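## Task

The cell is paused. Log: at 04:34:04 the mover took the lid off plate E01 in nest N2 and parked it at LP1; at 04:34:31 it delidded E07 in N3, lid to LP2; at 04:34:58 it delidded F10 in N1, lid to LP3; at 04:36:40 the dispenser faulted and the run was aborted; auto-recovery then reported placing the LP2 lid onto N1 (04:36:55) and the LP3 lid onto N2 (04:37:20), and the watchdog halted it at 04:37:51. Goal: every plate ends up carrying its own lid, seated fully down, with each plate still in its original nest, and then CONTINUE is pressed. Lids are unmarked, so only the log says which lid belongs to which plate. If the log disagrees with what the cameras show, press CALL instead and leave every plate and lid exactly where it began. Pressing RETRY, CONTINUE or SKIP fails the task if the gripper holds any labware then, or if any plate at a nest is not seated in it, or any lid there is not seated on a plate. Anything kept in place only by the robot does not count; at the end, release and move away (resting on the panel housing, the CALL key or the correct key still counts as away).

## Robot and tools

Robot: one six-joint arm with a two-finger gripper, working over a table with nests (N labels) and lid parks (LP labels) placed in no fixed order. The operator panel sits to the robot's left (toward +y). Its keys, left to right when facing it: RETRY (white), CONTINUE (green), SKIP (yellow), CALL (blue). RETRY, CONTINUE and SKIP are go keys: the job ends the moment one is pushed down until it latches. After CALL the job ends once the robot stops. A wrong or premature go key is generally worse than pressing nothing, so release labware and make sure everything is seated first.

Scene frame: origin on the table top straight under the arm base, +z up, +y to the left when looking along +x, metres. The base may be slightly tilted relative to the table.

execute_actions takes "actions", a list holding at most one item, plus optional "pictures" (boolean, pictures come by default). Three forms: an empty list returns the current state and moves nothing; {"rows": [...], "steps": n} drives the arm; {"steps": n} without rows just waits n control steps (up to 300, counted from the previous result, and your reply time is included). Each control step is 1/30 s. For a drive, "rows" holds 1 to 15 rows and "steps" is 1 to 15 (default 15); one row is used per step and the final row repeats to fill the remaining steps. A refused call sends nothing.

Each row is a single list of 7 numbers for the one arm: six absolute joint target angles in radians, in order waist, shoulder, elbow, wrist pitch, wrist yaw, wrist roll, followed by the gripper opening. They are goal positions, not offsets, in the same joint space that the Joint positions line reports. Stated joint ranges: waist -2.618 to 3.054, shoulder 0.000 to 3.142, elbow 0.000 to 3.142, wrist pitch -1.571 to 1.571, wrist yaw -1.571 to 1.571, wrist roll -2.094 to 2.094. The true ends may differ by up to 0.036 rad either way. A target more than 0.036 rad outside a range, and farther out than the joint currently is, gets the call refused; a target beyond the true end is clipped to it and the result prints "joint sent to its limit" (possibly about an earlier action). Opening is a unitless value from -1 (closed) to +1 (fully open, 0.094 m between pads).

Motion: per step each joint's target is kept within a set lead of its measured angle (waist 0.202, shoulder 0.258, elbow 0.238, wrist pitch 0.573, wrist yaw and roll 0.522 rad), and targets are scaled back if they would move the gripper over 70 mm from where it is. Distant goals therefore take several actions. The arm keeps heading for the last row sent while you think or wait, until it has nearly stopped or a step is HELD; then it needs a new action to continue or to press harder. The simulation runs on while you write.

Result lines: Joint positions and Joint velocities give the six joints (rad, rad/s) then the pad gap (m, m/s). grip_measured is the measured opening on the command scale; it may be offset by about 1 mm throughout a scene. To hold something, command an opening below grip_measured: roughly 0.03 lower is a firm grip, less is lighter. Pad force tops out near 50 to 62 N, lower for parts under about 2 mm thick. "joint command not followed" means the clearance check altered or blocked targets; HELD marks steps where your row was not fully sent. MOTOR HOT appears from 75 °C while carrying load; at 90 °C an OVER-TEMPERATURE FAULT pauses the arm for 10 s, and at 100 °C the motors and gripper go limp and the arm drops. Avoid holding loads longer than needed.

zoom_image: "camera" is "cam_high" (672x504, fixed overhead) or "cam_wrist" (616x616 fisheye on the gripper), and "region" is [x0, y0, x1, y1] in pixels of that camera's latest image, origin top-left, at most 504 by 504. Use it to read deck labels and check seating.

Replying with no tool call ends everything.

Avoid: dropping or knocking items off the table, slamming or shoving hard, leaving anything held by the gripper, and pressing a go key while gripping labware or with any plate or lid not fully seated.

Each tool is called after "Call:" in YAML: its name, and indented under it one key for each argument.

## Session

Call:
execute_actions:
  actions: []

Scene clock: 0.00 s of 9600.00 s.
grip_measured=+1.000
Joint positions: [-0.37   2.056  0.84   0.708  0.918  2.015  0.094]
Joint velocities: [ 0.002 -0.022  0.007 -0.037 -0.022  0.066  0.   ]

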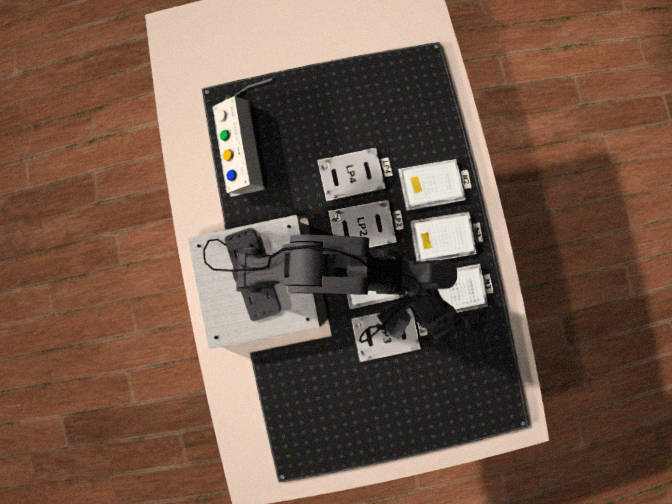

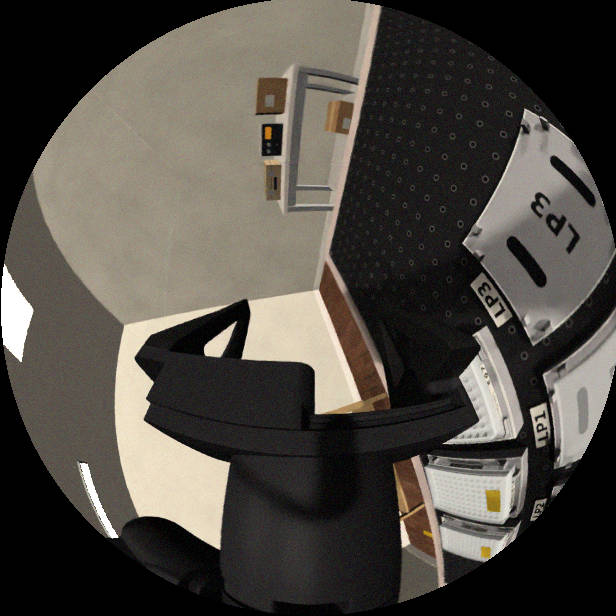

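Call:
zoom_image:
  camera: "cam_high"
  region: [300, 130, 520, 370]

Call:
zoom_image:
  camera: "cam_wrist"
  region: [400, 300, 616, 600]

Region (300, 130, 520, 370) of cam_high's 672x504 image, scaled by 2.100, with more detail than that image has; it fills the left 462 columns of this view, and the rest is white.

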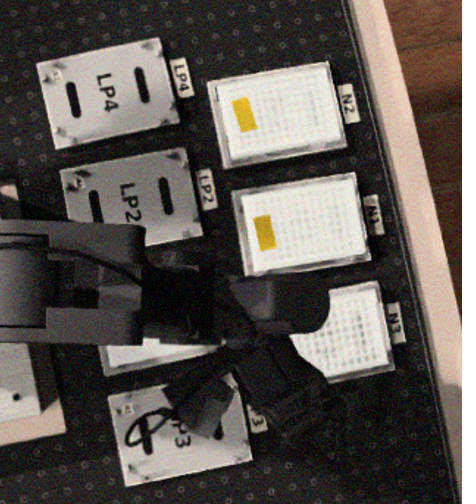

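Region (400, 300, 616, 600) of cam_wrist's 616x616 image, scaled by 1.680, with more detail than that image has; it fills the left 363 columns of this view, and the rest is white.

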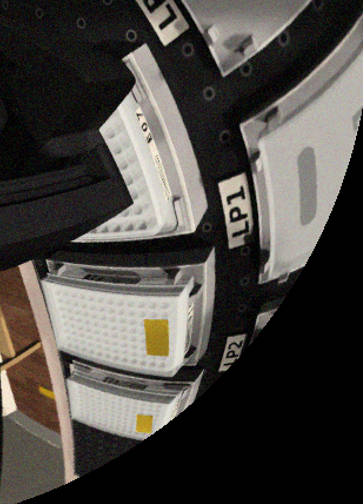

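Call:
zoom_image:
  camera: "cam_wrist"
  region: [420, 440, 540, 560]

Region (420, 440, 540, 560) of cam_wrist's 616x616 image, scaled by 4.200, with more detail than that image has.

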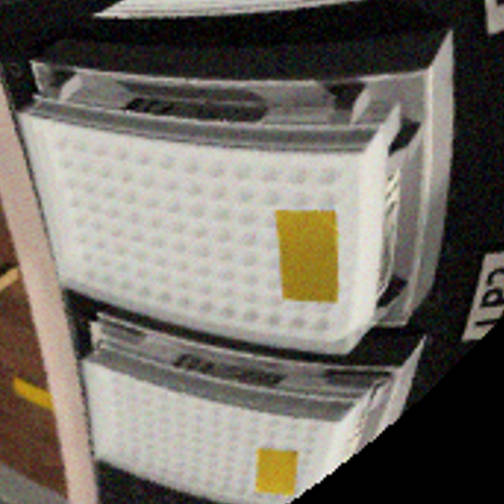

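Call:
execute_actions:
  actions:
    - {"rows": [[-0.3694,2.0552,0.8391,0.7082,0.9170,2.0145,0.93],[-0.3677,2.0527,0.8365,0.7090,0.9140,2.0128,0.86],[-0.3648,2.0486,0.8322,0.7102,0.9091,2.0101,0.79],[-0.3608,2.0429,0.8262,0.7119,0.9022,2.0064,0.72],[-0.3556,2.0356,0.8184,0.7140,0.8933,2.0016,0.65],[-0.3494,2.0268,0.8091,0.7166,0.8826,1.9958,0.58],[-0.3421,2.0164,0.7982,0.7197,0.8701,1.9890,0.51],[-0.3338,2.0046,0.7857,0.7232,0.8558,1.9812,0.44],[-0.3245,1.9914,0.7717,0.7271,0.8399,1.9725,0.37],[-0.3142,1.9769,0.7564,0.7314,0.8223,1.9629,0.30],[-0.3031,1.9611,0.7397,0.7361,0.8032,1.9526,0.23],[-0.2911,1.9442,0.7217,0.7411,0.7827,1.9414,0.16],[-0.2783,1.9261,0.7026,0.7464,0.7608,1.9295,0.09],[-0.2649,1.9070,0.6824,0.7521,0.7377,1.9169,0.02],[-0.2508,1.8870,0.6613,0.7580,0.7135,1.9038,-0.05]], "steps": 15}
  pictures: false

Call:
execute_actions:
  actions:
    - {"rows": [[-0.2361,1.8662,0.6392,0.7642,0.6883,1.8900,-0.12],[-0.2208,1.8446,0.6164,0.7705,0.6622,1.8758,-0.19],[-0.2052,1.8224,0.5930,0.7771,0.6354,1.8613,-0.26],[-0.1892,1.7998,0.5690,0.7838,0.6079,1.8463,-0.33],[-0.1729,1.7767,0.5446,0.7906,0.5800,1.8311,-0.40],[-0.1564,1.7533,0.5199,0.7975,0.5517,1.8158,-0.47],[-0.1398,1.7298,0.4950,0.8045,0.5233,1.8003,-0.54],[-0.1232,1.7062,0.4700,0.8115,0.4947,1.7847,-0.61],[-0.1066,1.6827,0.4451,0.8185,0.4663,1.7692,-0.68],[-0.0901,1.6593,0.4204,0.8254,0.4380,1.7539,-0.75],[-0.0738,1.6362,0.3960,0.8322,0.4101,1.7387,-0.82],[-0.0578,1.6136,0.3720,0.8389,0.3826,1.7237,-0.89],[-0.0422,1.5914,0.3486,0.8455,0.3558,1.7092,-0.95],[-0.0269,1.5698,0.3258,0.8518,0.3297,1.6950,-1],[-0.0123,1.5490,0.3038,0.8580,0.3045,1.6813,-1]], "steps": 15}
  pictures: false

Call:
execute_actions:
  actions:
    - {"rows": [[0.0019,1.5290,0.2826,0.8639,0.2803,1.6681,-1],[0.0153,1.5099,0.2624,0.8696,0.2572,1.6555,-1],[0.0281,1.4918,0.2433,0.8749,0.2353,1.6436,-1],[0.0401,1.4749,0.2253,0.8799,0.2148,1.6324,-1],[0.0512,1.4591,0.2086,0.8846,0.1957,1.6221,-1],[0.0615,1.4446,0.1933,0.8889,0.1781,1.6125,-1],[0.0708,1.4314,0.1793,0.8928,0.1622,1.6038,-1],[0.0791,1.4196,0.1668,0.8963,0.1479,1.5960,-1],[0.0864,1.4092,0.1559,0.8994,0.1354,1.5892,-1],[0.0926,1.4004,0.1466,0.9020,0.1247,1.5834,-1],[0.0978,1.3931,0.1388,0.9041,0.1158,1.5786,-1],[0.1018,1.3874,0.1328,0.9058,0.1089,1.5749,-1],[0.1047,1.3833,0.1285,0.9070,0.1040,1.5722,-1],[0.1064,1.3808,0.1259,0.9078,0.1010,1.5705,-1],[0.107,1.380,0.125,0.908,0.100,1.570,-1]], "steps": 15}
  pictures: false

Call:
execute_actions:
  actions:
    - {"steps": 12}

Scene clock: 38.47 s of 9600.00 s.
grip_measured=-0.016
Joint positions: [-0.282  1.952  0.706  0.728  0.79   1.96   0.046]
Joint velocities: [ 0.383 -0.589 -0.554  0.095 -0.564 -0.286 -0.066]
Steps of this call (steps 1 to 90: nothing new was sent; then 34.97 s passed at rest; steps 91 to 105: all 15 steps of this action). Readings (joint positions):
91: [-0.370 2.056 0.840 0.708 0.918 2.015]
92: [-0.370 2.056 0.840 0.708 0.917 2.015]
94: [-0.370 2.056 0.840 0.708 0.913 2.015]
98: [-0.360 2.050 0.821 0.713 0.889 2.009]
105: the state above

Scene clock: 38.97 s of 9600.00 s.
grip_measured=-0.981
Joint positions: [-0.043  1.61   0.353  0.822  0.415  1.756  0.001]
Joint velocities: [ 0.462 -0.637 -0.657  0.198 -0.755 -0.344 -0.01 ]
Steps of this call (steps 1 to 15: all 15 steps of this action). Readings (joint positions):
1: [-0.268 1.931 0.686 0.733 0.771 1.949]
2: [-0.254 1.909 0.665 0.739 0.750 1.938]
4: [-0.223 1.864 0.621 0.752 0.705 1.913]
8: [-0.157 1.771 0.525 0.778 0.604 1.858]
15: the state above

Scene clock: 39.47 s of 9600.00 s.
grip_measured=-0.986
Joint positions: [0.097 1.41  0.138 0.884 0.134 1.602 0.001]
Joint velocities: [ 0.071 -0.076 -0.1    0.051 -0.198 -0.11  -0.   ]
Steps of this call (steps 1 to 15: all 15 steps of this action). Readings (joint positions):
1: [-0.028 1.589 0.330 0.828 0.389 1.741]
2: [-0.014 1.569 0.309 0.834 0.364 1.727]
4: [0.013 1.530 0.268 0.845 0.315 1.701]
8: [0.057 1.467 0.200 0.864 0.229 1.654]
15: the state above

Scene clock: 39.87 s of 9600.00 s.
grip_measured=-0.986
Joint positions: [0.099 1.408 0.136 0.892 0.105 1.585 0.001]
Joint velocities: [-0.007 -0.002 -0.027  0.037 -0.051  0.037 -0.   ]
Steps of this call (steps 1 to 12: the robot went on to your last target). Readings (joint positions):
1: [0.098 1.409 0.137 0.885 0.128 1.598]
2: [0.099 1.408 0.136 0.886 0.122 1.595]
4: [0.099 1.408 0.136 0.889 0.115 1.591]
8: [0.099 1.408 0.136 0.892 0.108 1.587]
12: the state above

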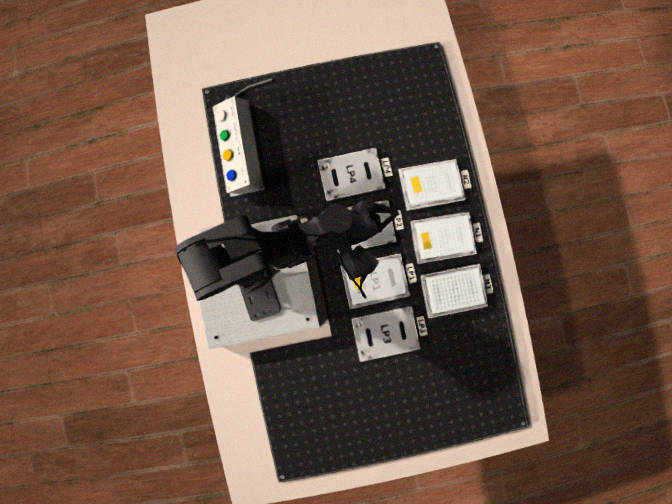

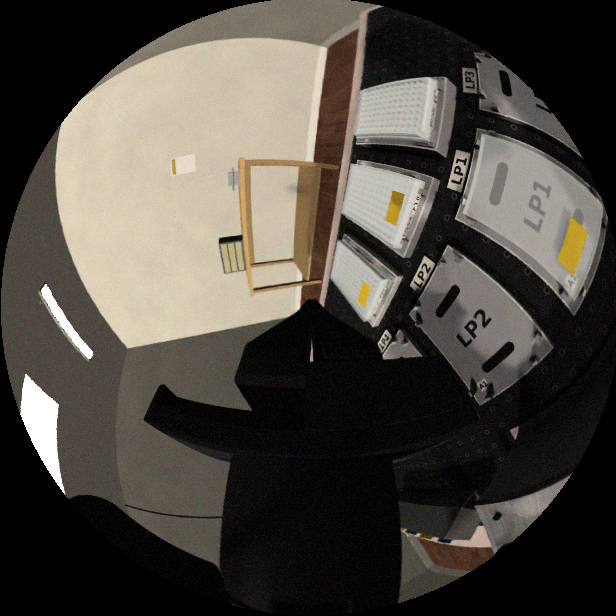

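Call:
execute_actions:
  actions: []

Scene clock: 47.40 s of 9600.00 s.
grip_measured=-0.986
Joint positions: [0.099 1.408 0.136 0.893 0.103 1.584 0.001]
Joint velocities: [ 0.002 -0.007 -0.007 -0.037 -0.051 -0.037 -0.   ]
Steps of this call (steps 1 to 30: the robot went on to your last target; steps 31 to 90: nothing new was sent; then 4.53 s passed at rest). Readings (joint positions):
1: [0.099 1.408 0.136 0.892 0.105 1.585]
2: [0.099 1.408 0.136 0.893 0.105 1.584]
4: [0.099 1.408 0.136 0.893 0.104 1.584]
8: [0.099 1.408 0.136 0.893 0.104 1.584]
90: the state above
The arm was judged still, so your last target was given up. Only a new action makes it travel on or press farther. Fingers that are still opening or closing keep moving.

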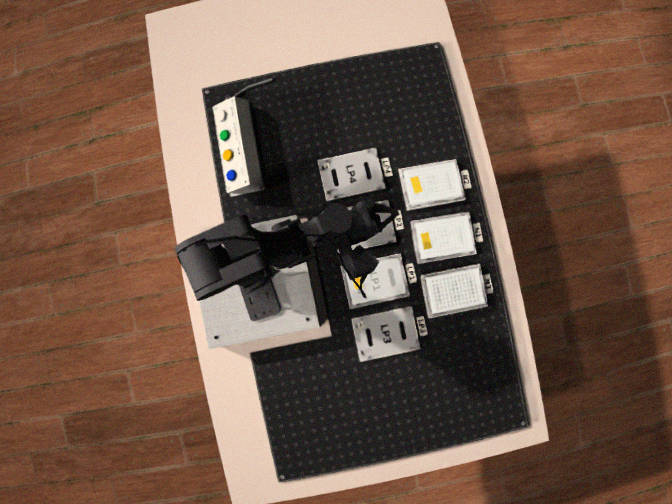

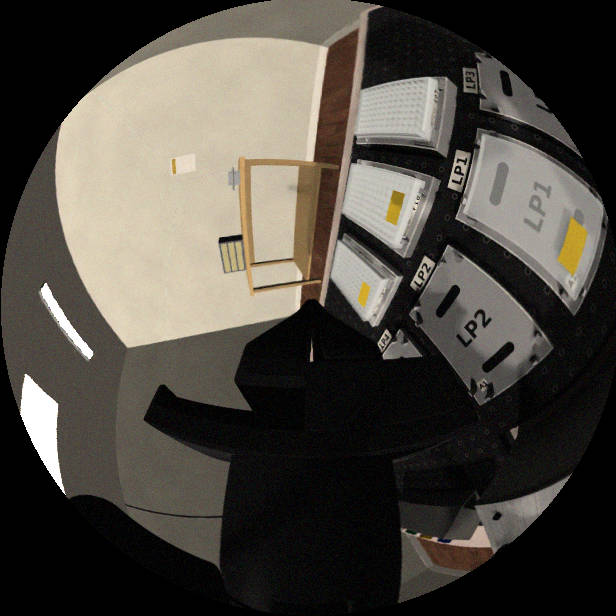

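Call:
zoom_image:
  camera: "cam_wrist"
  region: [380, 160, 460, 260]

Call:
zoom_image:
  camera: "cam_wrist"
  region: [345, 250, 425, 340]

Call:
zoom_image:
  camera: "cam_high"
  region: [300, 130, 520, 370]

Region (380, 160, 460, 260) of cam_wrist's 616x616 image, scaled by 5.040, with more detail than that image has; it fills the left 403 columns of this view, and the rest is white.

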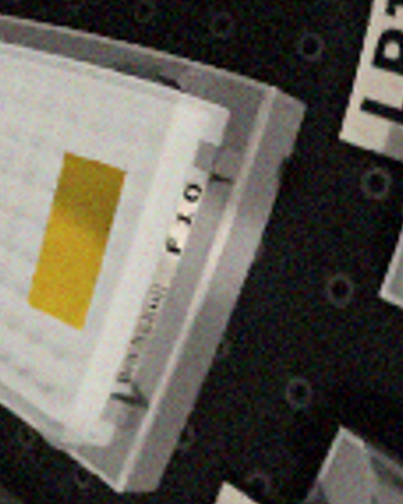

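Region (345, 250, 425, 340) of cam_wrist's 616x616 image, scaled by 5.600, with more detail than that image has.

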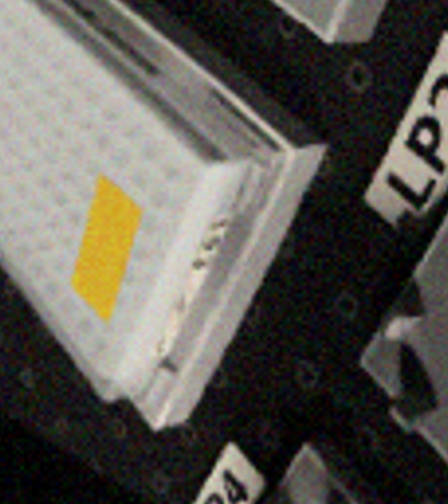

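Region (300, 130, 520, 370) of cam_high's 672x504 image, scaled by 2.100, with more detail than that image has; it fills the left 462 columns of this view, and the rest is white.

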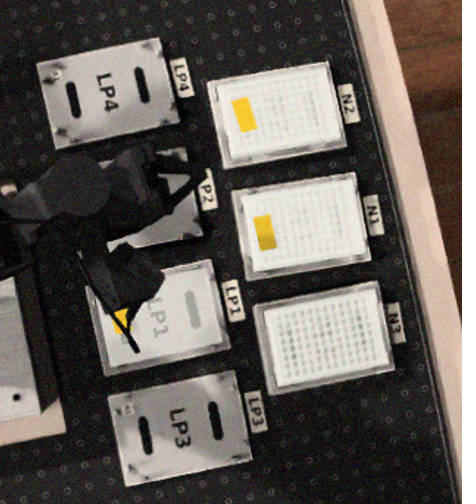

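Call:
execute_actions:
  actions:
    - {"rows": [[0.13,1.408,0.136,0.893,0.104,1.584,-1],[0.17,1.408,0.136,0.893,0.104,1.584,-1],[0.22,1.408,0.136,0.893,0.104,1.584,-1],[0.27,1.408,0.136,0.893,0.104,1.584,-1],[0.32,1.408,0.136,0.893,0.104,1.584,-1],[0.37,1.408,0.136,0.893,0.104,1.584,-1],[0.41,1.408,0.136,0.893,0.104,1.584,-1],[0.44,1.408,0.136,0.893,0.104,1.584,-1],[0.46,1.408,0.136,0.893,0.104,1.584,-1],[0.47,1.408,0.136,0.893,0.104,1.584,-1]], "steps": 15}
  pictures: false

Call:
execute_actions:
  actions:
    - {"steps": 12}

Scene clock: 54.17 s of 9600.00 s.
grip_measured=-0.986
Joint positions: [0.464 1.408 0.136 0.893 0.097 1.585 0.001]
Joint velocities: [-0.007 -0.002  0.002  0.066 -0.037 -0.051  0.001]
Steps of this call (steps 1 to 90: nothing new was sent; then 3.27 s passed at rest; steps 91 to 105: all 15 steps of this action). Readings (joint positions):
91: [0.102 1.408 0.136 0.893 0.105 1.584]
92: [0.116 1.408 0.136 0.893 0.107 1.584]
94: [0.182 1.408 0.136 0.893 0.111 1.585]
98: [0.373 1.408 0.136 0.893 0.105 1.585]
105: the state above

Scene clock: 54.57 s of 9600.00 s.
grip_measured=-0.986
Joint positions: [0.464 1.408 0.136 0.893 0.097 1.585 0.001]
Joint velocities: [ 0.002 -0.007  0.007  0.037 -0.095 -0.066 -0.001]
Steps of this call (steps 1 to 12: the robot went on to your last target). Readings (joint positions):
1: [0.464 1.408 0.136 0.893 0.097 1.585]
2: [0.464 1.408 0.136 0.893 0.097 1.585]
4: [0.464 1.408 0.136 0.893 0.097 1.585]
8: [0.464 1.408 0.136 0.893 0.097 1.585]
12: the state above

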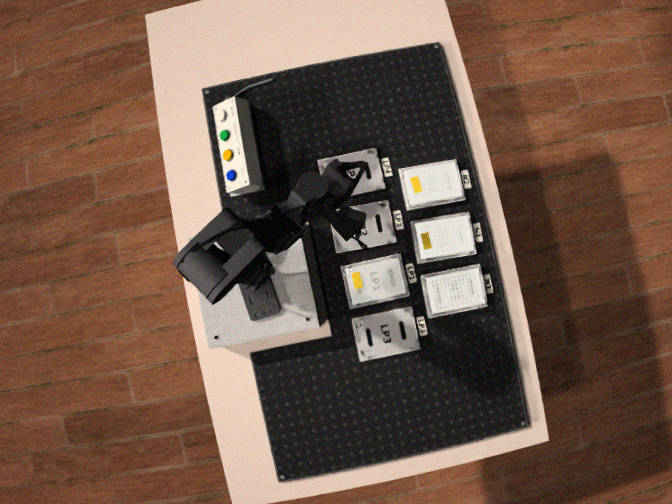

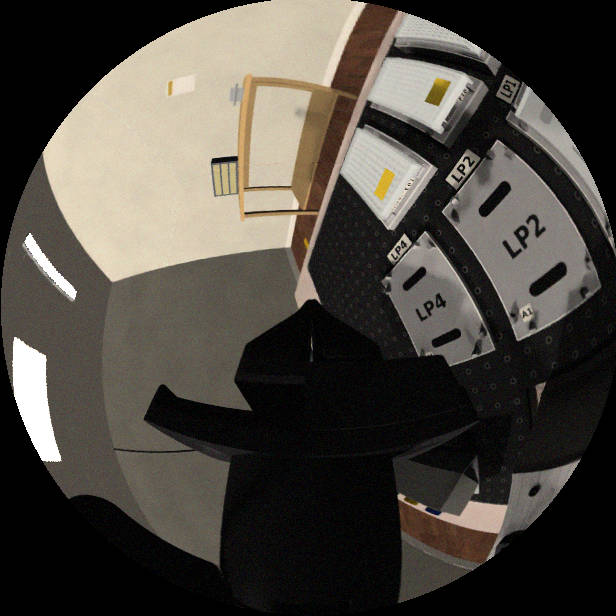

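Call:
zoom_image:
  camera: "cam_wrist"
  region: [365, 150, 445, 235]

Call:
zoom_image:
  camera: "cam_high"
  region: [300, 130, 520, 370]

Region (365, 150, 445, 235) of cam_wrist's 616x616 image, scaled by 5.929, with more detail than that image has; it fills the left 474 columns of this view, and the rest is white.

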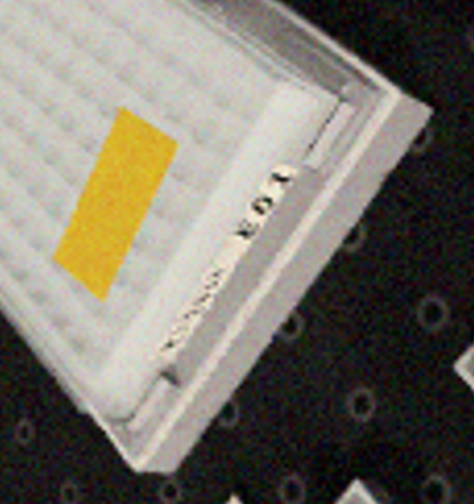

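Region (300, 130, 520, 370) of cam_high's 672x504 image, scaled by 2.100, with more detail than that image has; it fills the left 462 columns of this view, and the rest is white.

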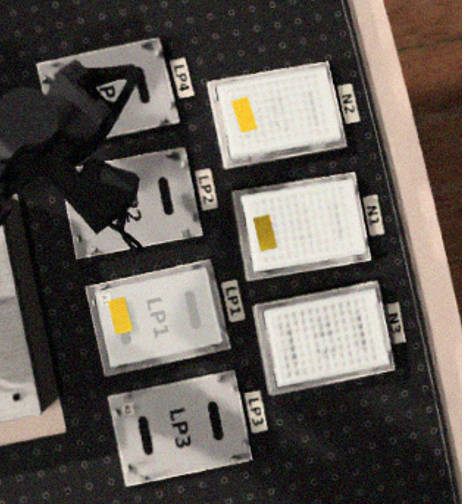

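Call:
execute_actions:
  actions:
    - {"rows": [[0.4697,1.4084,0.1373,0.8921,0.1,1.5833,-1],[0.4689,1.4098,0.1411,0.8894,0.0998,1.5812,-1],[0.4676,1.4120,0.1474,0.8850,0.0996,1.5776,-1],[0.4657,1.4151,0.1562,0.8787,0.0993,1.5727,-1],[0.4632,1.4190,0.1674,0.8707,0.0989,1.5663,-1],[0.4602,1.4239,0.1811,0.8610,0.0984,1.5585,-1],[0.4567,1.4296,0.1972,0.8495,0.0978,1.5494,-1],[0.4527,1.4361,0.2157,0.8363,0.0971,1.5389,-1],[0.4482,1.4435,0.2365,0.8214,0.0963,1.5271,-1],[0.4432,1.4517,0.2595,0.8049,0.0955,1.5140,-1],[0.4376,1.4607,0.2847,0.7867,0.0945,1.4995,-1],[0.4316,1.4705,0.3121,0.7669,0.0935,1.4838,-1],[0.4251,1.4810,0.3415,0.7455,0.0924,1.4668,-1],[0.4181,1.4924,0.3728,0.7227,0.0912,1.4487,-1],[0.4107,1.5044,0.4061,0.6983,0.0900,1.4293,-1]], "steps": 15}
  pictures: false

Call:
execute_actions:
  actions:
    - {"rows": [[0.4028,1.5172,0.4411,0.6725,0.0886,1.4088,-1],[0.3945,1.5307,0.4778,0.6453,0.0872,1.3872,-1],[0.3858,1.5449,0.5161,0.6167,0.0858,1.3645,-1],[0.3767,1.5597,0.5558,0.5868,0.0842,1.3407,-1],[0.3673,1.5751,0.5970,0.5557,0.0826,1.3160,-1],[0.3574,1.5911,0.6394,0.5233,0.0810,1.2903,-1],[0.3472,1.6077,0.6830,0.4899,0.0792,1.2637,-1],[0.3367,1.6248,0.7276,0.4553,0.0775,1.2363,-1],[0.3259,1.6424,0.7731,0.4198,0.0756,1.2080,-1],[0.3148,1.6605,0.8194,0.3833,0.0738,1.1790,-1],[0.3034,1.6790,0.8663,0.3458,0.0718,1.1493,-1],[0.2917,1.6980,0.9138,0.3076,0.0699,1.1189,-1],[0.2798,1.7173,0.9616,0.2686,0.0678,1.0879,-1],[0.2677,1.7370,1.0097,0.2289,0.0658,1.0563,-1],[0.2555,1.7569,1.0580,0.1885,0.0637,1.0243,-1]], "steps": 15}
  pictures: false

Call:
execute_actions:
  actions:
    - {"rows": [[0.2430,1.7772,1.1063,0.1477,0.0616,0.9918,-0.9],[0.2304,1.7977,1.1544,0.1063,0.0595,0.9590,-0.8],[0.2177,1.8184,1.2022,0.0645,0.0573,0.9258,-0.7],[0.2049,1.8392,1.2497,0.0224,0.0552,0.8923,-0.6],[0.1920,1.8602,1.2966,-0.0199,0.0530,0.8587,-0.5],[0.1790,1.8813,1.3429,-0.0625,0.0508,0.8249,-0.4],[0.1660,1.9024,1.3884,-0.1052,0.0486,0.7910,-0.3],[0.1530,1.9236,1.4330,-0.1478,0.0464,0.7570,-0.2],[0.1400,1.9447,1.4766,-0.1905,0.0442,0.7231,-0.1],[0.1270,1.9658,1.5190,-0.2331,0.0420,0.6893,0.0],[0.1141,1.9868,1.5602,-0.2754,0.0398,0.6557,0.1],[0.1013,2.0076,1.5999,-0.3175,0.0377,0.6222,0.2],[0.0886,2.0283,1.6382,-0.3593,0.0355,0.5890,0.3],[0.0760,2.0488,1.6749,-0.4007,0.0334,0.5562,0.4],[0.0635,2.0691,1.7099,-0.4415,0.0313,0.5237,0.5]], "steps": 15}
  pictures: false

Call:
execute_actions:
  actions:
    - {"rows": [[0.0513,2.0890,1.7432,-0.4819,0.0292,0.4917,0.6],[0.0392,2.1087,1.7745,-0.5216,0.0272,0.4601,0.7],[0.0273,2.1280,1.8039,-0.5606,0.0251,0.4291,0.8],[0.0156,2.1470,1.8313,-0.5988,0.0232,0.3987,0.9],[0.0043,2.1655,1.8565,-0.6363,0.0213,0.3690,1],[-0.0069,2.1836,1.8795,-0.6728,0.0194,0.3400,1],[-0.0177,2.2012,1.9003,-0.7083,0.0175,0.3117,1],[-0.0282,2.2183,1.9188,-0.7429,0.0158,0.2843,1],[-0.0384,2.2349,1.9349,-0.7763,0.0140,0.2577,1],[-0.0483,2.2509,1.9486,-0.8087,0.0124,0.2320,1],[-0.0577,2.2663,1.9598,-0.8398,0.0108,0.2073,1],[-0.0668,2.2811,1.9686,-0.8697,0.0092,0.1835,1],[-0.0755,2.2953,1.9749,-0.8983,0.0078,0.1608,1],[-0.0838,2.3088,1.9787,-0.9255,0.0064,0.1392,1],[-0.0917,2.3216,1.980,-0.9513,0.0050,0.1187,1]], "steps": 15}
  pictures: false

Call:
execute_actions:
  actions:
    - {"rows": [[-0.0991,2.3336,1.98,-0.9757,0.0038,0.0993,1],[-0.1061,2.3450,1.98,-0.9985,0.0026,0.0812,1],[-0.1126,2.3555,1.98,-1.0199,0.0015,0.0642,1],[-0.1186,2.3653,1.98,-1.0397,0.0005,0.0485,1],[-0.1242,2.3743,1.98,-1.0579,-0.0005,0.0340,1],[-0.1292,2.3825,1.98,-1.0744,-0.0013,0.0209,1],[-0.1337,2.3899,1.98,-1.0893,-0.0021,0.0091,1],[-0.1377,2.3964,1.98,-1.1025,-0.0028,-0.0014,1],[-0.1412,2.4021,1.98,-1.1140,-0.0034,-0.0105,1],[-0.1442,2.4070,1.98,-1.1237,-0.0039,-0.0183,1],[-0.1467,2.4109,1.98,-1.1317,-0.0043,-0.0247,1],[-0.1486,2.4140,1.98,-1.1380,-0.0046,-0.0296,1],[-0.1499,2.4162,1.98,-1.1424,-0.0048,-0.0332,1],[-0.1507,2.4176,1.98,-1.1451,-0.005,-0.0353,1],[-0.151,2.418,1.98,-1.146,-0.005,-0.036,1]], "steps": 15}
  pictures: false

Call:
execute_actions:
  actions:
    - {"steps": 15}

Call:
zoom_image:
  camera: "cam_wrist"
  region: [200, 190, 420, 370]

Scene clock: 108.77 s of 9600.00 s.
grip_measured=-0.986
Joint positions: [0.432 1.472 0.328 0.783 0.095 1.503 0.001]
Joint velocities: [-0.198  0.32   0.911 -0.579 -0.007 -0.432 -0.   ]
Steps of this call (steps 1 to 15: the robot went on to your last target; steps 16 to 90: nothing new was sent; then 50.70 s passed at rest; steps 91 to 105: all 15 steps of this action). Readings (joint positions):
91: [0.464 1.408 0.136 0.893 0.097 1.585]
92: [0.464 1.408 0.136 0.893 0.097 1.585]
94: [0.464 1.408 0.136 0.893 0.097 1.585]
98: [0.464 1.413 0.157 0.872 0.097 1.574]
105: the state above

Scene clock: 109.27 s of 9600.00 s.
grip_measured=-0.986
Joint positions: [0.286 1.715 0.955 0.358 0.073 1.16  0.001]
Joint velocities: [-0.339  0.564  1.37  -1.121 -0.051 -0.872  0.   ]
Steps of this call (steps 1 to 15: all 15 steps of this action). Readings (joint positions):
1: [0.424 1.483 0.360 0.765 0.094 1.488]
2: [0.417 1.496 0.394 0.744 0.093 1.472]
4: [0.401 1.523 0.467 0.699 0.091 1.435]
8: [0.364 1.586 0.630 0.591 0.085 1.349]
15: the state above

Scene clock: 109.77 s of 9600.00 s.
grip_measured=+0.451
Joint positions: [ 0.094  2.025  1.628 -0.244  0.043  0.673  0.068]
Joint velocities: [-0.359  0.593  1.067 -1.121 -0.081 -0.974  0.095]
Steps of this call (steps 1 to 15: all 15 steps of this action). Readings (joint positions):
1: [0.274 1.734 1.003 0.321 0.071 1.131]
2: [0.262 1.755 1.052 0.283 0.069 1.100]
4: [0.237 1.795 1.148 0.206 0.065 1.037]
8: [0.185 1.879 1.336 0.045 0.057 0.907]
15: the state above

Scene clock: 110.27 s of 9600.00 s.
grip_measured=+1.000
Joint positions: [-0.072  2.29   1.949 -0.8    0.018  0.228  0.094]
Joint velocities: [-0.247  0.398  0.115 -0.886  0.007 -0.755  0.   ]
Steps of this call (steps 1 to 15: all 15 steps of this action). Readings (joint positions):
1: [0.081 2.045 1.664 -0.285 0.041 0.640]
2: [0.068 2.065 1.698 -0.326 0.039 0.607]
4: [0.044 2.104 1.761 -0.406 0.035 0.542]
8: [-0.003 2.179 1.862 -0.561 0.029 0.418]
15: the state above

Scene clock: 110.77 s of 9600.00 s.
grip_measured=+1.000
Joint positions: [-0.144  2.418  1.952 -1.106  0.005 -0.004  0.094]
Joint velocities: [-0.032  0.002  0.007 -0.271 -0.037 -0.256  0.   ]
Steps of this call (steps 1 to 15: all 15 steps of this action). Readings (joint positions):
1: [-0.081 2.304 1.951 -0.830 0.017 0.204]
2: [-0.088 2.317 1.952 -0.859 0.016 0.182]
4: [-0.102 2.343 1.952 -0.915 0.013 0.140]
8: [-0.125 2.387 1.952 -1.009 0.009 0.070]
15: the state above

Scene clock: 111.27 s of 9600.00 s.
grip_measured=+1.000
Joint positions: [-0.145  2.418  1.952 -1.133  0.003 -0.029  0.094]
Joint velocities: [ 0.002  0.002 -0.012  0.037  0.022 -0.007  0.   ]
Steps of this call (steps 1 to 15: the robot went on to your last target). Readings (joint positions):
1: [-0.145 2.418 1.952 -1.112 0.005 -0.009]
2: [-0.145 2.418 1.952 -1.117 0.005 -0.013]
4: [-0.145 2.418 1.952 -1.123 0.004 -0.019]
8: [-0.145 2.418 1.952 -1.130 0.003 -0.026]
15: the state above

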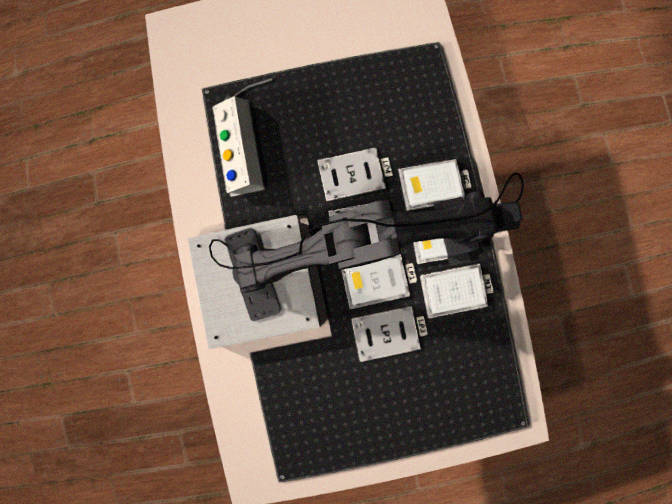

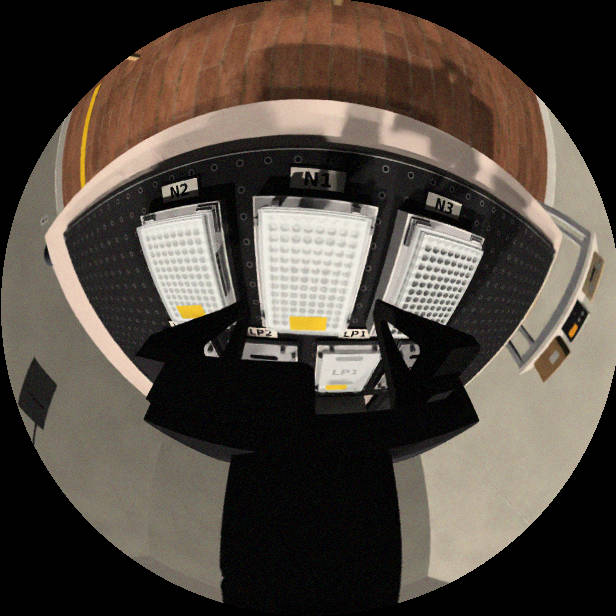

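Region (200, 190, 420, 370) of cam_wrist's 616x616 image, scaled by 2.291, with more detail than that image has; it fills the top 412 rows of this view, and the rest is white.

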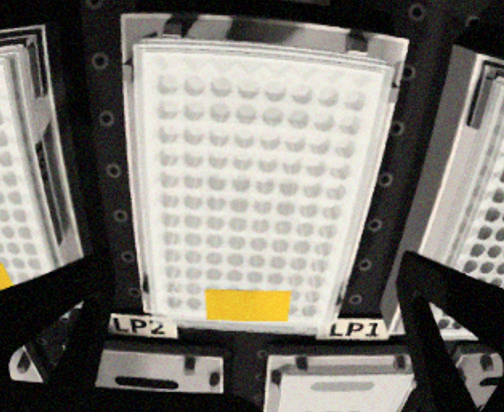

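Call:
execute_actions:
  actions:
    - {"rows": [[-0.145,2.422,1.950,-1.125,-0.003,-0.025,1],[-0.140,2.426,1.946,-1.115,-0.003,-0.015,1],[-0.136,2.430,1.942,-1.105,-0.003,-0.003,1],[-0.133,2.434,1.938,-1.095,-0.003,0.010,1],[-0.132,2.438,1.935,-1.086,-0.003,0.022,1],[-0.132,2.441,1.932,-1.078,-0.003,0.034,1],[-0.132,2.444,1.930,-1.070,-0.003,0.044,1],[-0.132,2.447,1.928,-1.063,-0.003,0.053,1],[-0.132,2.449,1.926,-1.057,-0.003,0.060,1],[-0.132,2.451,1.925,-1.052,-0.003,0.064,1],[-0.132,2.452,1.924,-1.049,-0.003,0.066,1],[-0.132,2.453,1.924,-1.048,-0.003,0.066,1]], "steps": 15}
  pictures: false

Call:
execute_actions:
  actions:
    - {"steps": 15}

Call:
zoom_image:
  camera: "cam_wrist"
  region: [200, 190, 420, 370]

Scene clock: 129.87 s of 9600.00 s.
grip_measured=+1.000
Joint positions: [-0.139  2.452  1.93  -1.075  0.002  0.049  0.094]
Joint velocities: [-0.027  0.056 -0.051 -0.022 -0.037  0.066  0.   ]
Steps of this call (steps 1 to 15: the robot went on to your last target; steps 16 to 90: nothing new was sent; then 15.10 s passed at rest; steps 91 to 105: all 15 steps of this action). Readings (joint positions):
91: [-0.145 2.418 1.952 -1.133 0.002 -0.030]
92: [-0.145 2.418 1.952 -1.133 0.002 -0.029]
94: [-0.145 2.418 1.952 -1.130 0.002 -0.020]
98: [-0.142 2.426 1.948 -1.105 0.002 0.011]
105: the state above

Scene clock: 130.37 s of 9600.00 s.
grip_measured=+1.000
Joint positions: [-0.139  2.454  1.929 -1.066  0.002  0.06   0.094]
Joint velocities: [ 0.007 -0.022  0.007 -0.037 -0.11   0.037  0.   ]
Steps of this call (steps 1 to 15: the robot went on to your last target). Readings (joint positions):
1: [-0.139 2.454 1.929 -1.074 0.002 0.052]
2: [-0.139 2.454 1.929 -1.073 0.002 0.053]
4: [-0.139 2.454 1.929 -1.071 0.002 0.056]
8: [-0.139 2.454 1.929 -1.068 0.002 0.058]
15: the state above

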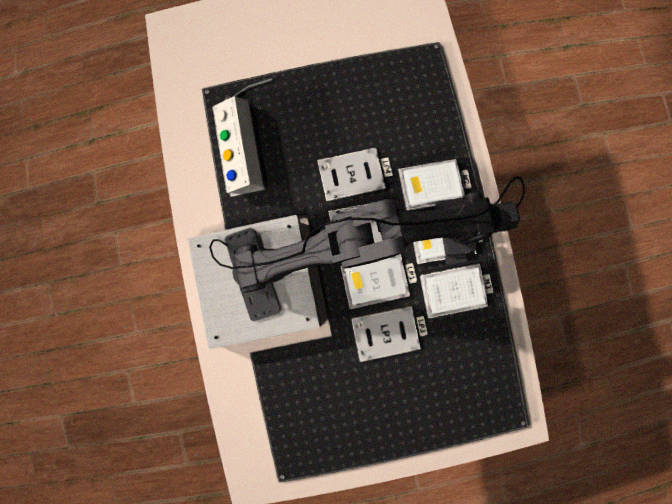

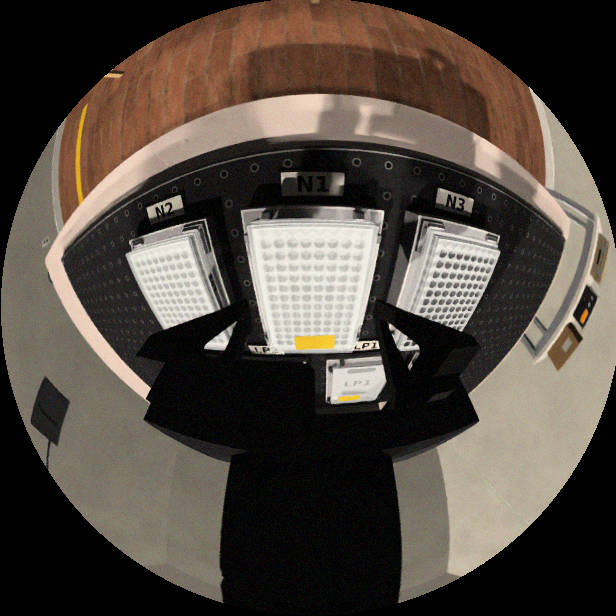

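Region (200, 190, 420, 370) of cam_wrist's 616x616 image, scaled by 2.291, with more detail than that image has; it fills the top 412 rows of this view, and the rest is white.

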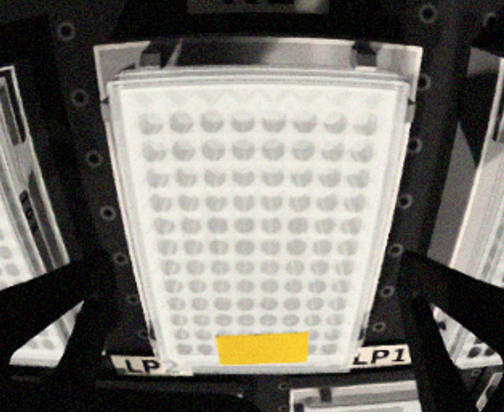

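Call:
execute_actions:
  actions:
    - {"rows": [[-0.132,2.462,1.920,-1.042,-0.003,0.066,1],[-0.132,2.470,1.914,-1.036,-0.003,0.066,1],[-0.132,2.476,1.909,-1.030,-0.003,0.066,1],[-0.132,2.478,1.906,-1.024,-0.003,0.066,1],[-0.132,2.478,1.906,-1.019,-0.003,0.066,1],[-0.132,2.474,1.906,-1.016,-0.003,0.066,1],[-0.132,2.470,1.906,-1.015,-0.003,0.066,1],[-0.132,2.468,1.906,-1.015,-0.003,0.066,1]], "steps": 15}
  pictures: false

Call:
execute_actions:
  actions:
    - {"steps": 12}

Call:
zoom_image:
  camera: "cam_wrist"
  region: [200, 190, 420, 370]

Scene clock: 140.87 s of 9600.00 s.
grip_measured=+1.000
Joint positions: [-0.139  2.468  1.912 -1.035  0.002  0.06   0.094]
Joint velocities: [-0.002 -0.017 -0.022 -0.007 -0.081 -0.007  0.   ]
Steps of this call (steps 1 to 15: the robot went on to your last target; steps 16 to 90: nothing new was sent; then 7.00 s passed at rest; steps 91 to 105: all 15 steps of this action). Readings (joint positions):
91: [-0.139 2.454 1.929 -1.065 0.002 0.060]
92: [-0.139 2.454 1.929 -1.064 0.002 0.060]
94: [-0.139 2.456 1.926 -1.056 0.002 0.060]
98: [-0.139 2.466 1.915 -1.042 0.002 0.060]
105: the state above

Scene clock: 141.27 s of 9600.00 s.
grip_measured=+1.000
Joint positions: [-0.139  2.468  1.912 -1.033  0.002  0.06   0.094]
Joint velocities: [-0.002  0.002 -0.002  0.051  0.007  0.007  0.   ]
Steps of this call (steps 1 to 12: the robot went on to your last target). Readings (joint positions):
1: [-0.139 2.468 1.912 -1.035 0.002 0.060]
2: [-0.139 2.468 1.912 -1.035 0.002 0.060]
4: [-0.139 2.468 1.912 -1.034 0.002 0.060]
8: [-0.139 2.468 1.912 -1.033 0.002 0.060]
12: the state above

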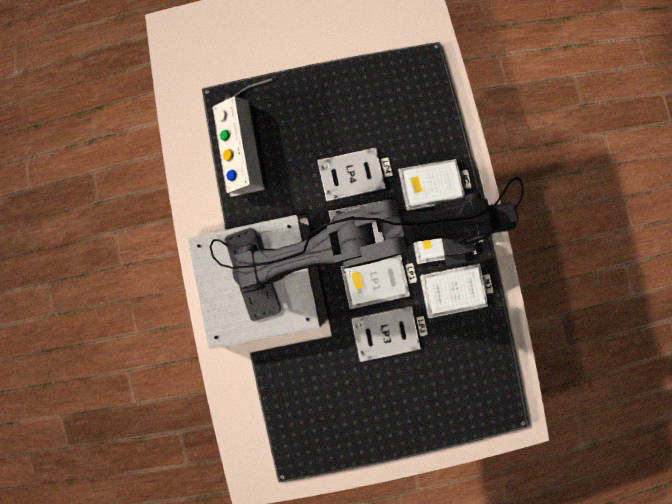

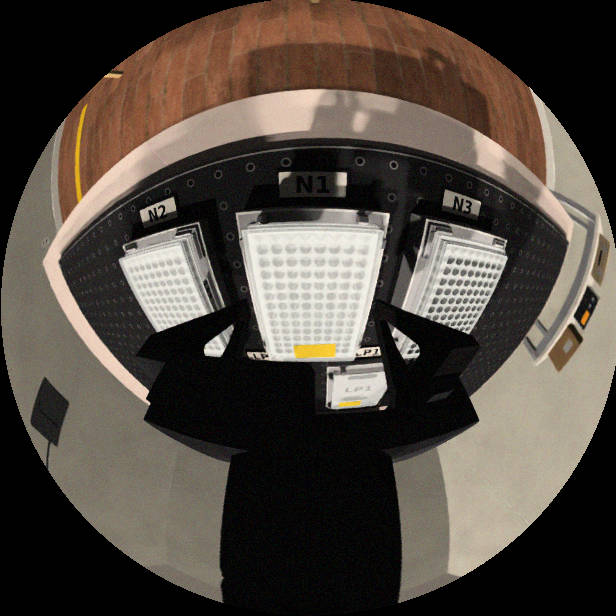

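Region (200, 190, 420, 370) of cam_wrist's 616x616 image, scaled by 2.291, with more detail than that image has; it fills the top 412 rows of this view, and the rest is white.

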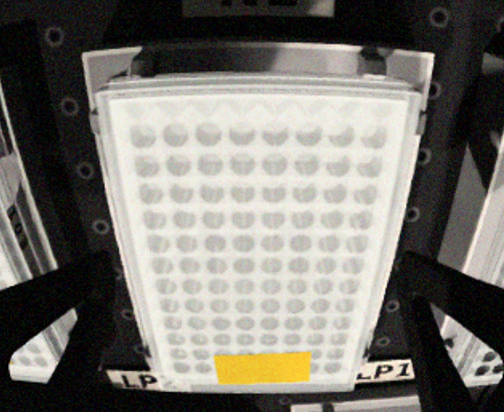

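Call:
execute_actions:
  actions:
    - {"rows": [[-0.132,2.468,1.900,-1.009,-0.003,0.066,1],[-0.132,2.468,1.894,-1.003,-0.003,0.066,1],[-0.132,2.468,1.889,-0.998,-0.003,0.066,1],[-0.132,2.468,1.885,-0.993,-0.003,0.066,1],[-0.132,2.468,1.881,-0.988,-0.003,0.066,1],[-0.132,2.468,1.877,-0.984,-0.003,0.066,1],[-0.132,2.468,1.874,-0.981,-0.003,0.066,1],[-0.132,2.468,1.872,-0.979,-0.003,0.066,1],[-0.132,2.468,1.870,-0.979,-0.003,0.066,1]], "steps": 15}
  pictures: false

Call:
execute_actions:
  actions:
    - {"steps": 12}

Call:
zoom_image:
  camera: "cam_wrist"
  region: [200, 190, 420, 370]

Scene clock: 152.97 s of 9600.00 s.
grip_measured=+1.000
Joint positions: [-0.139  2.468  1.878 -1.001  0.002  0.06   0.094]
Joint velocities: [-0.017  0.012 -0.012  0.051  0.007  0.037  0.   ]
Steps of this call (steps 1 to 15: the robot went on to your last target; steps 16 to 90: nothing new was sent; then 8.20 s passed at rest; steps 91 to 105: all 15 steps of this action). Readings (joint positions):
91: [-0.139 2.468 1.912 -1.032 0.002 0.060]
92: [-0.139 2.468 1.910 -1.030 0.002 0.060]
94: [-0.139 2.468 1.904 -1.022 0.002 0.060]
98: [-0.139 2.468 1.885 -1.010 0.002 0.060]
105: the state above

Scene clock: 153.37 s of 9600.00 s.
grip_measured=+1.000
Joint positions: [-0.139  2.468  1.878 -0.997  0.002  0.06   0.094]
Joint velocities: [-0.007 -0.002  0.007  0.051  0.095  0.022  0.   ]
Steps of this call (steps 1 to 12: the robot went on to your last target). Readings (joint positions):
1: [-0.139 2.468 1.878 -1.000 0.002 0.060]
2: [-0.139 2.468 1.878 -0.999 0.002 0.060]
4: [-0.139 2.468 1.878 -0.998 0.002 0.060]
8: [-0.139 2.468 1.878 -0.998 0.002 0.060]
12: the state above

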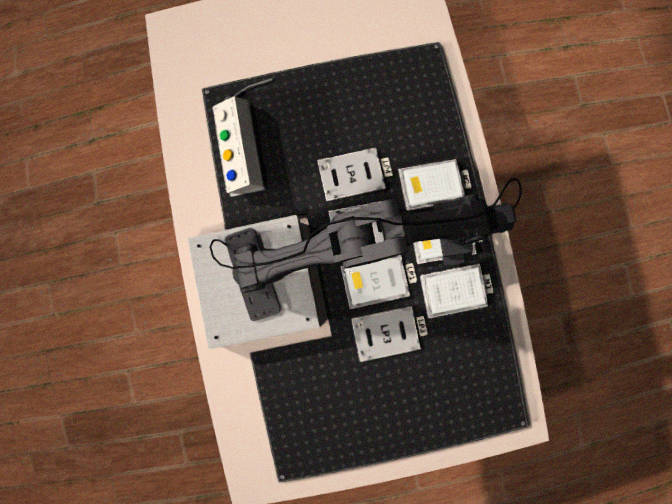

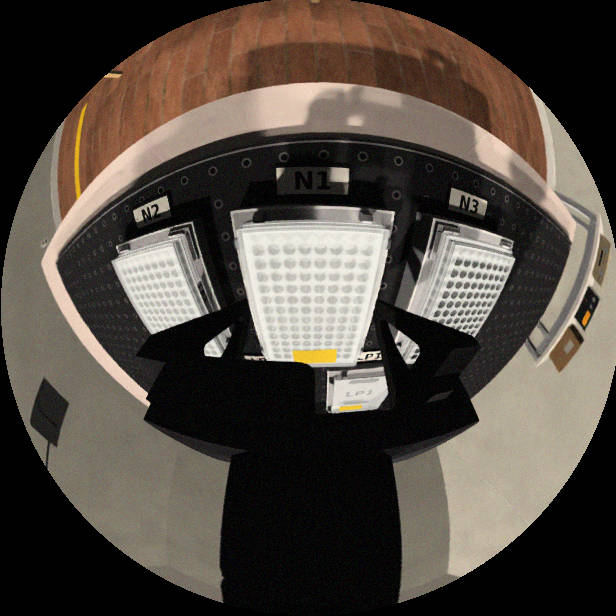

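Region (200, 190, 420, 370) of cam_wrist's 616x616 image, scaled by 2.291, with more detail than that image has; it fills the top 412 rows of this view, and the rest is white.

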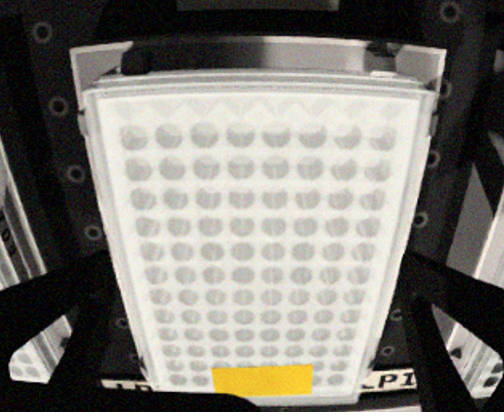

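Call:
execute_actions:
  actions:
    - {"rows": [[-0.132,2.468,1.870,-0.979,-0.003,0.066,0.97],[-0.132,2.468,1.870,-0.979,-0.003,0.066,0.94],[-0.132,2.468,1.870,-0.979,-0.003,0.066,0.91],[-0.132,2.468,1.870,-0.979,-0.003,0.066,0.88],[-0.132,2.468,1.870,-0.979,-0.003,0.066,0.85],[-0.132,2.468,1.870,-0.979,-0.003,0.066,0.83],[-0.132,2.468,1.870,-0.979,-0.003,0.066,0.81],[-0.132,2.468,1.870,-0.979,-0.003,0.066,0.795],[-0.132,2.468,1.870,-0.979,-0.003,0.066,0.78],[-0.132,2.468,1.870,-0.979,-0.003,0.066,0.77],[-0.132,2.468,1.870,-0.979,-0.003,0.066,0.76],[-0.132,2.468,1.870,-0.979,-0.003,0.066,0.755]], "steps": 15}

Call:
zoom_image:
  camera: "cam_wrist"
  region: [200, 190, 420, 370]

Scene clock: 157.57 s of 9600.00 s.
grip_measured=+0.782
Joint positions: [-0.139  2.468  1.878 -0.997  0.002  0.06   0.084]
Joint velocities: [-0.012  0.012 -0.012 -0.007 -0.095  0.022  0.   ]
Steps of this call (steps 1 to 15: the robot went on to your last target; steps 16 to 90: nothing new was sent; then 0.70 s passed at rest; steps 91 to 105: all 15 steps of this action). Readings (joint positions):
91: [-0.139 2.468 1.878 -0.997 0.002 0.060]
92: [-0.139 2.468 1.878 -0.997 0.002 0.060]
94: [-0.139 2.468 1.878 -0.997 0.002 0.060]
98: [-0.139 2.468 1.878 -0.997 0.002 0.060]
105: the state above

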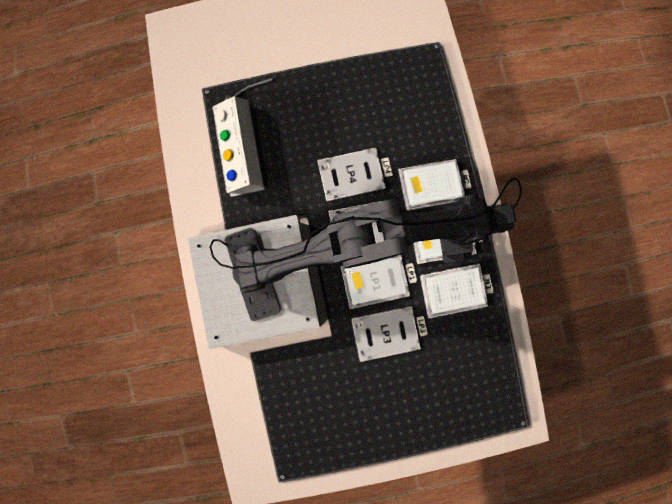

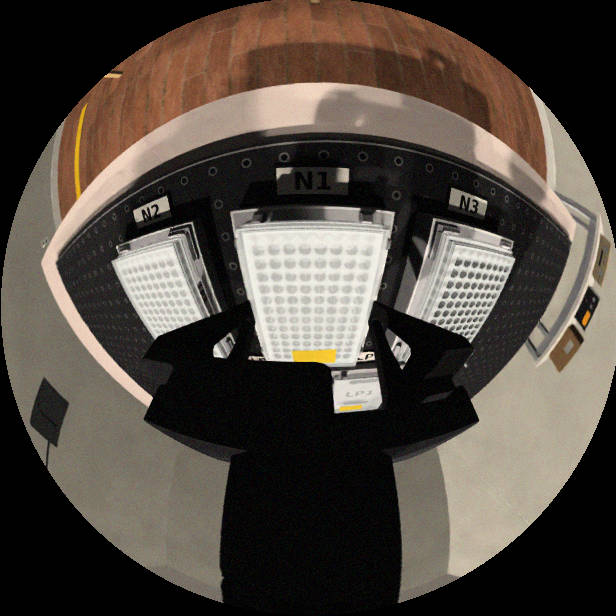

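Region (200, 190, 420, 370) of cam_wrist's 616x616 image, scaled by 2.291, with more detail than that image has; it fills the top 412 rows of this view, and the rest is white.

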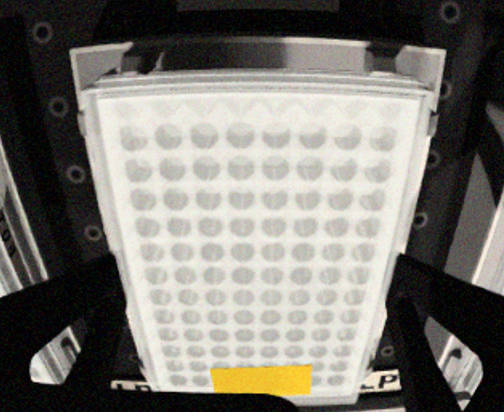

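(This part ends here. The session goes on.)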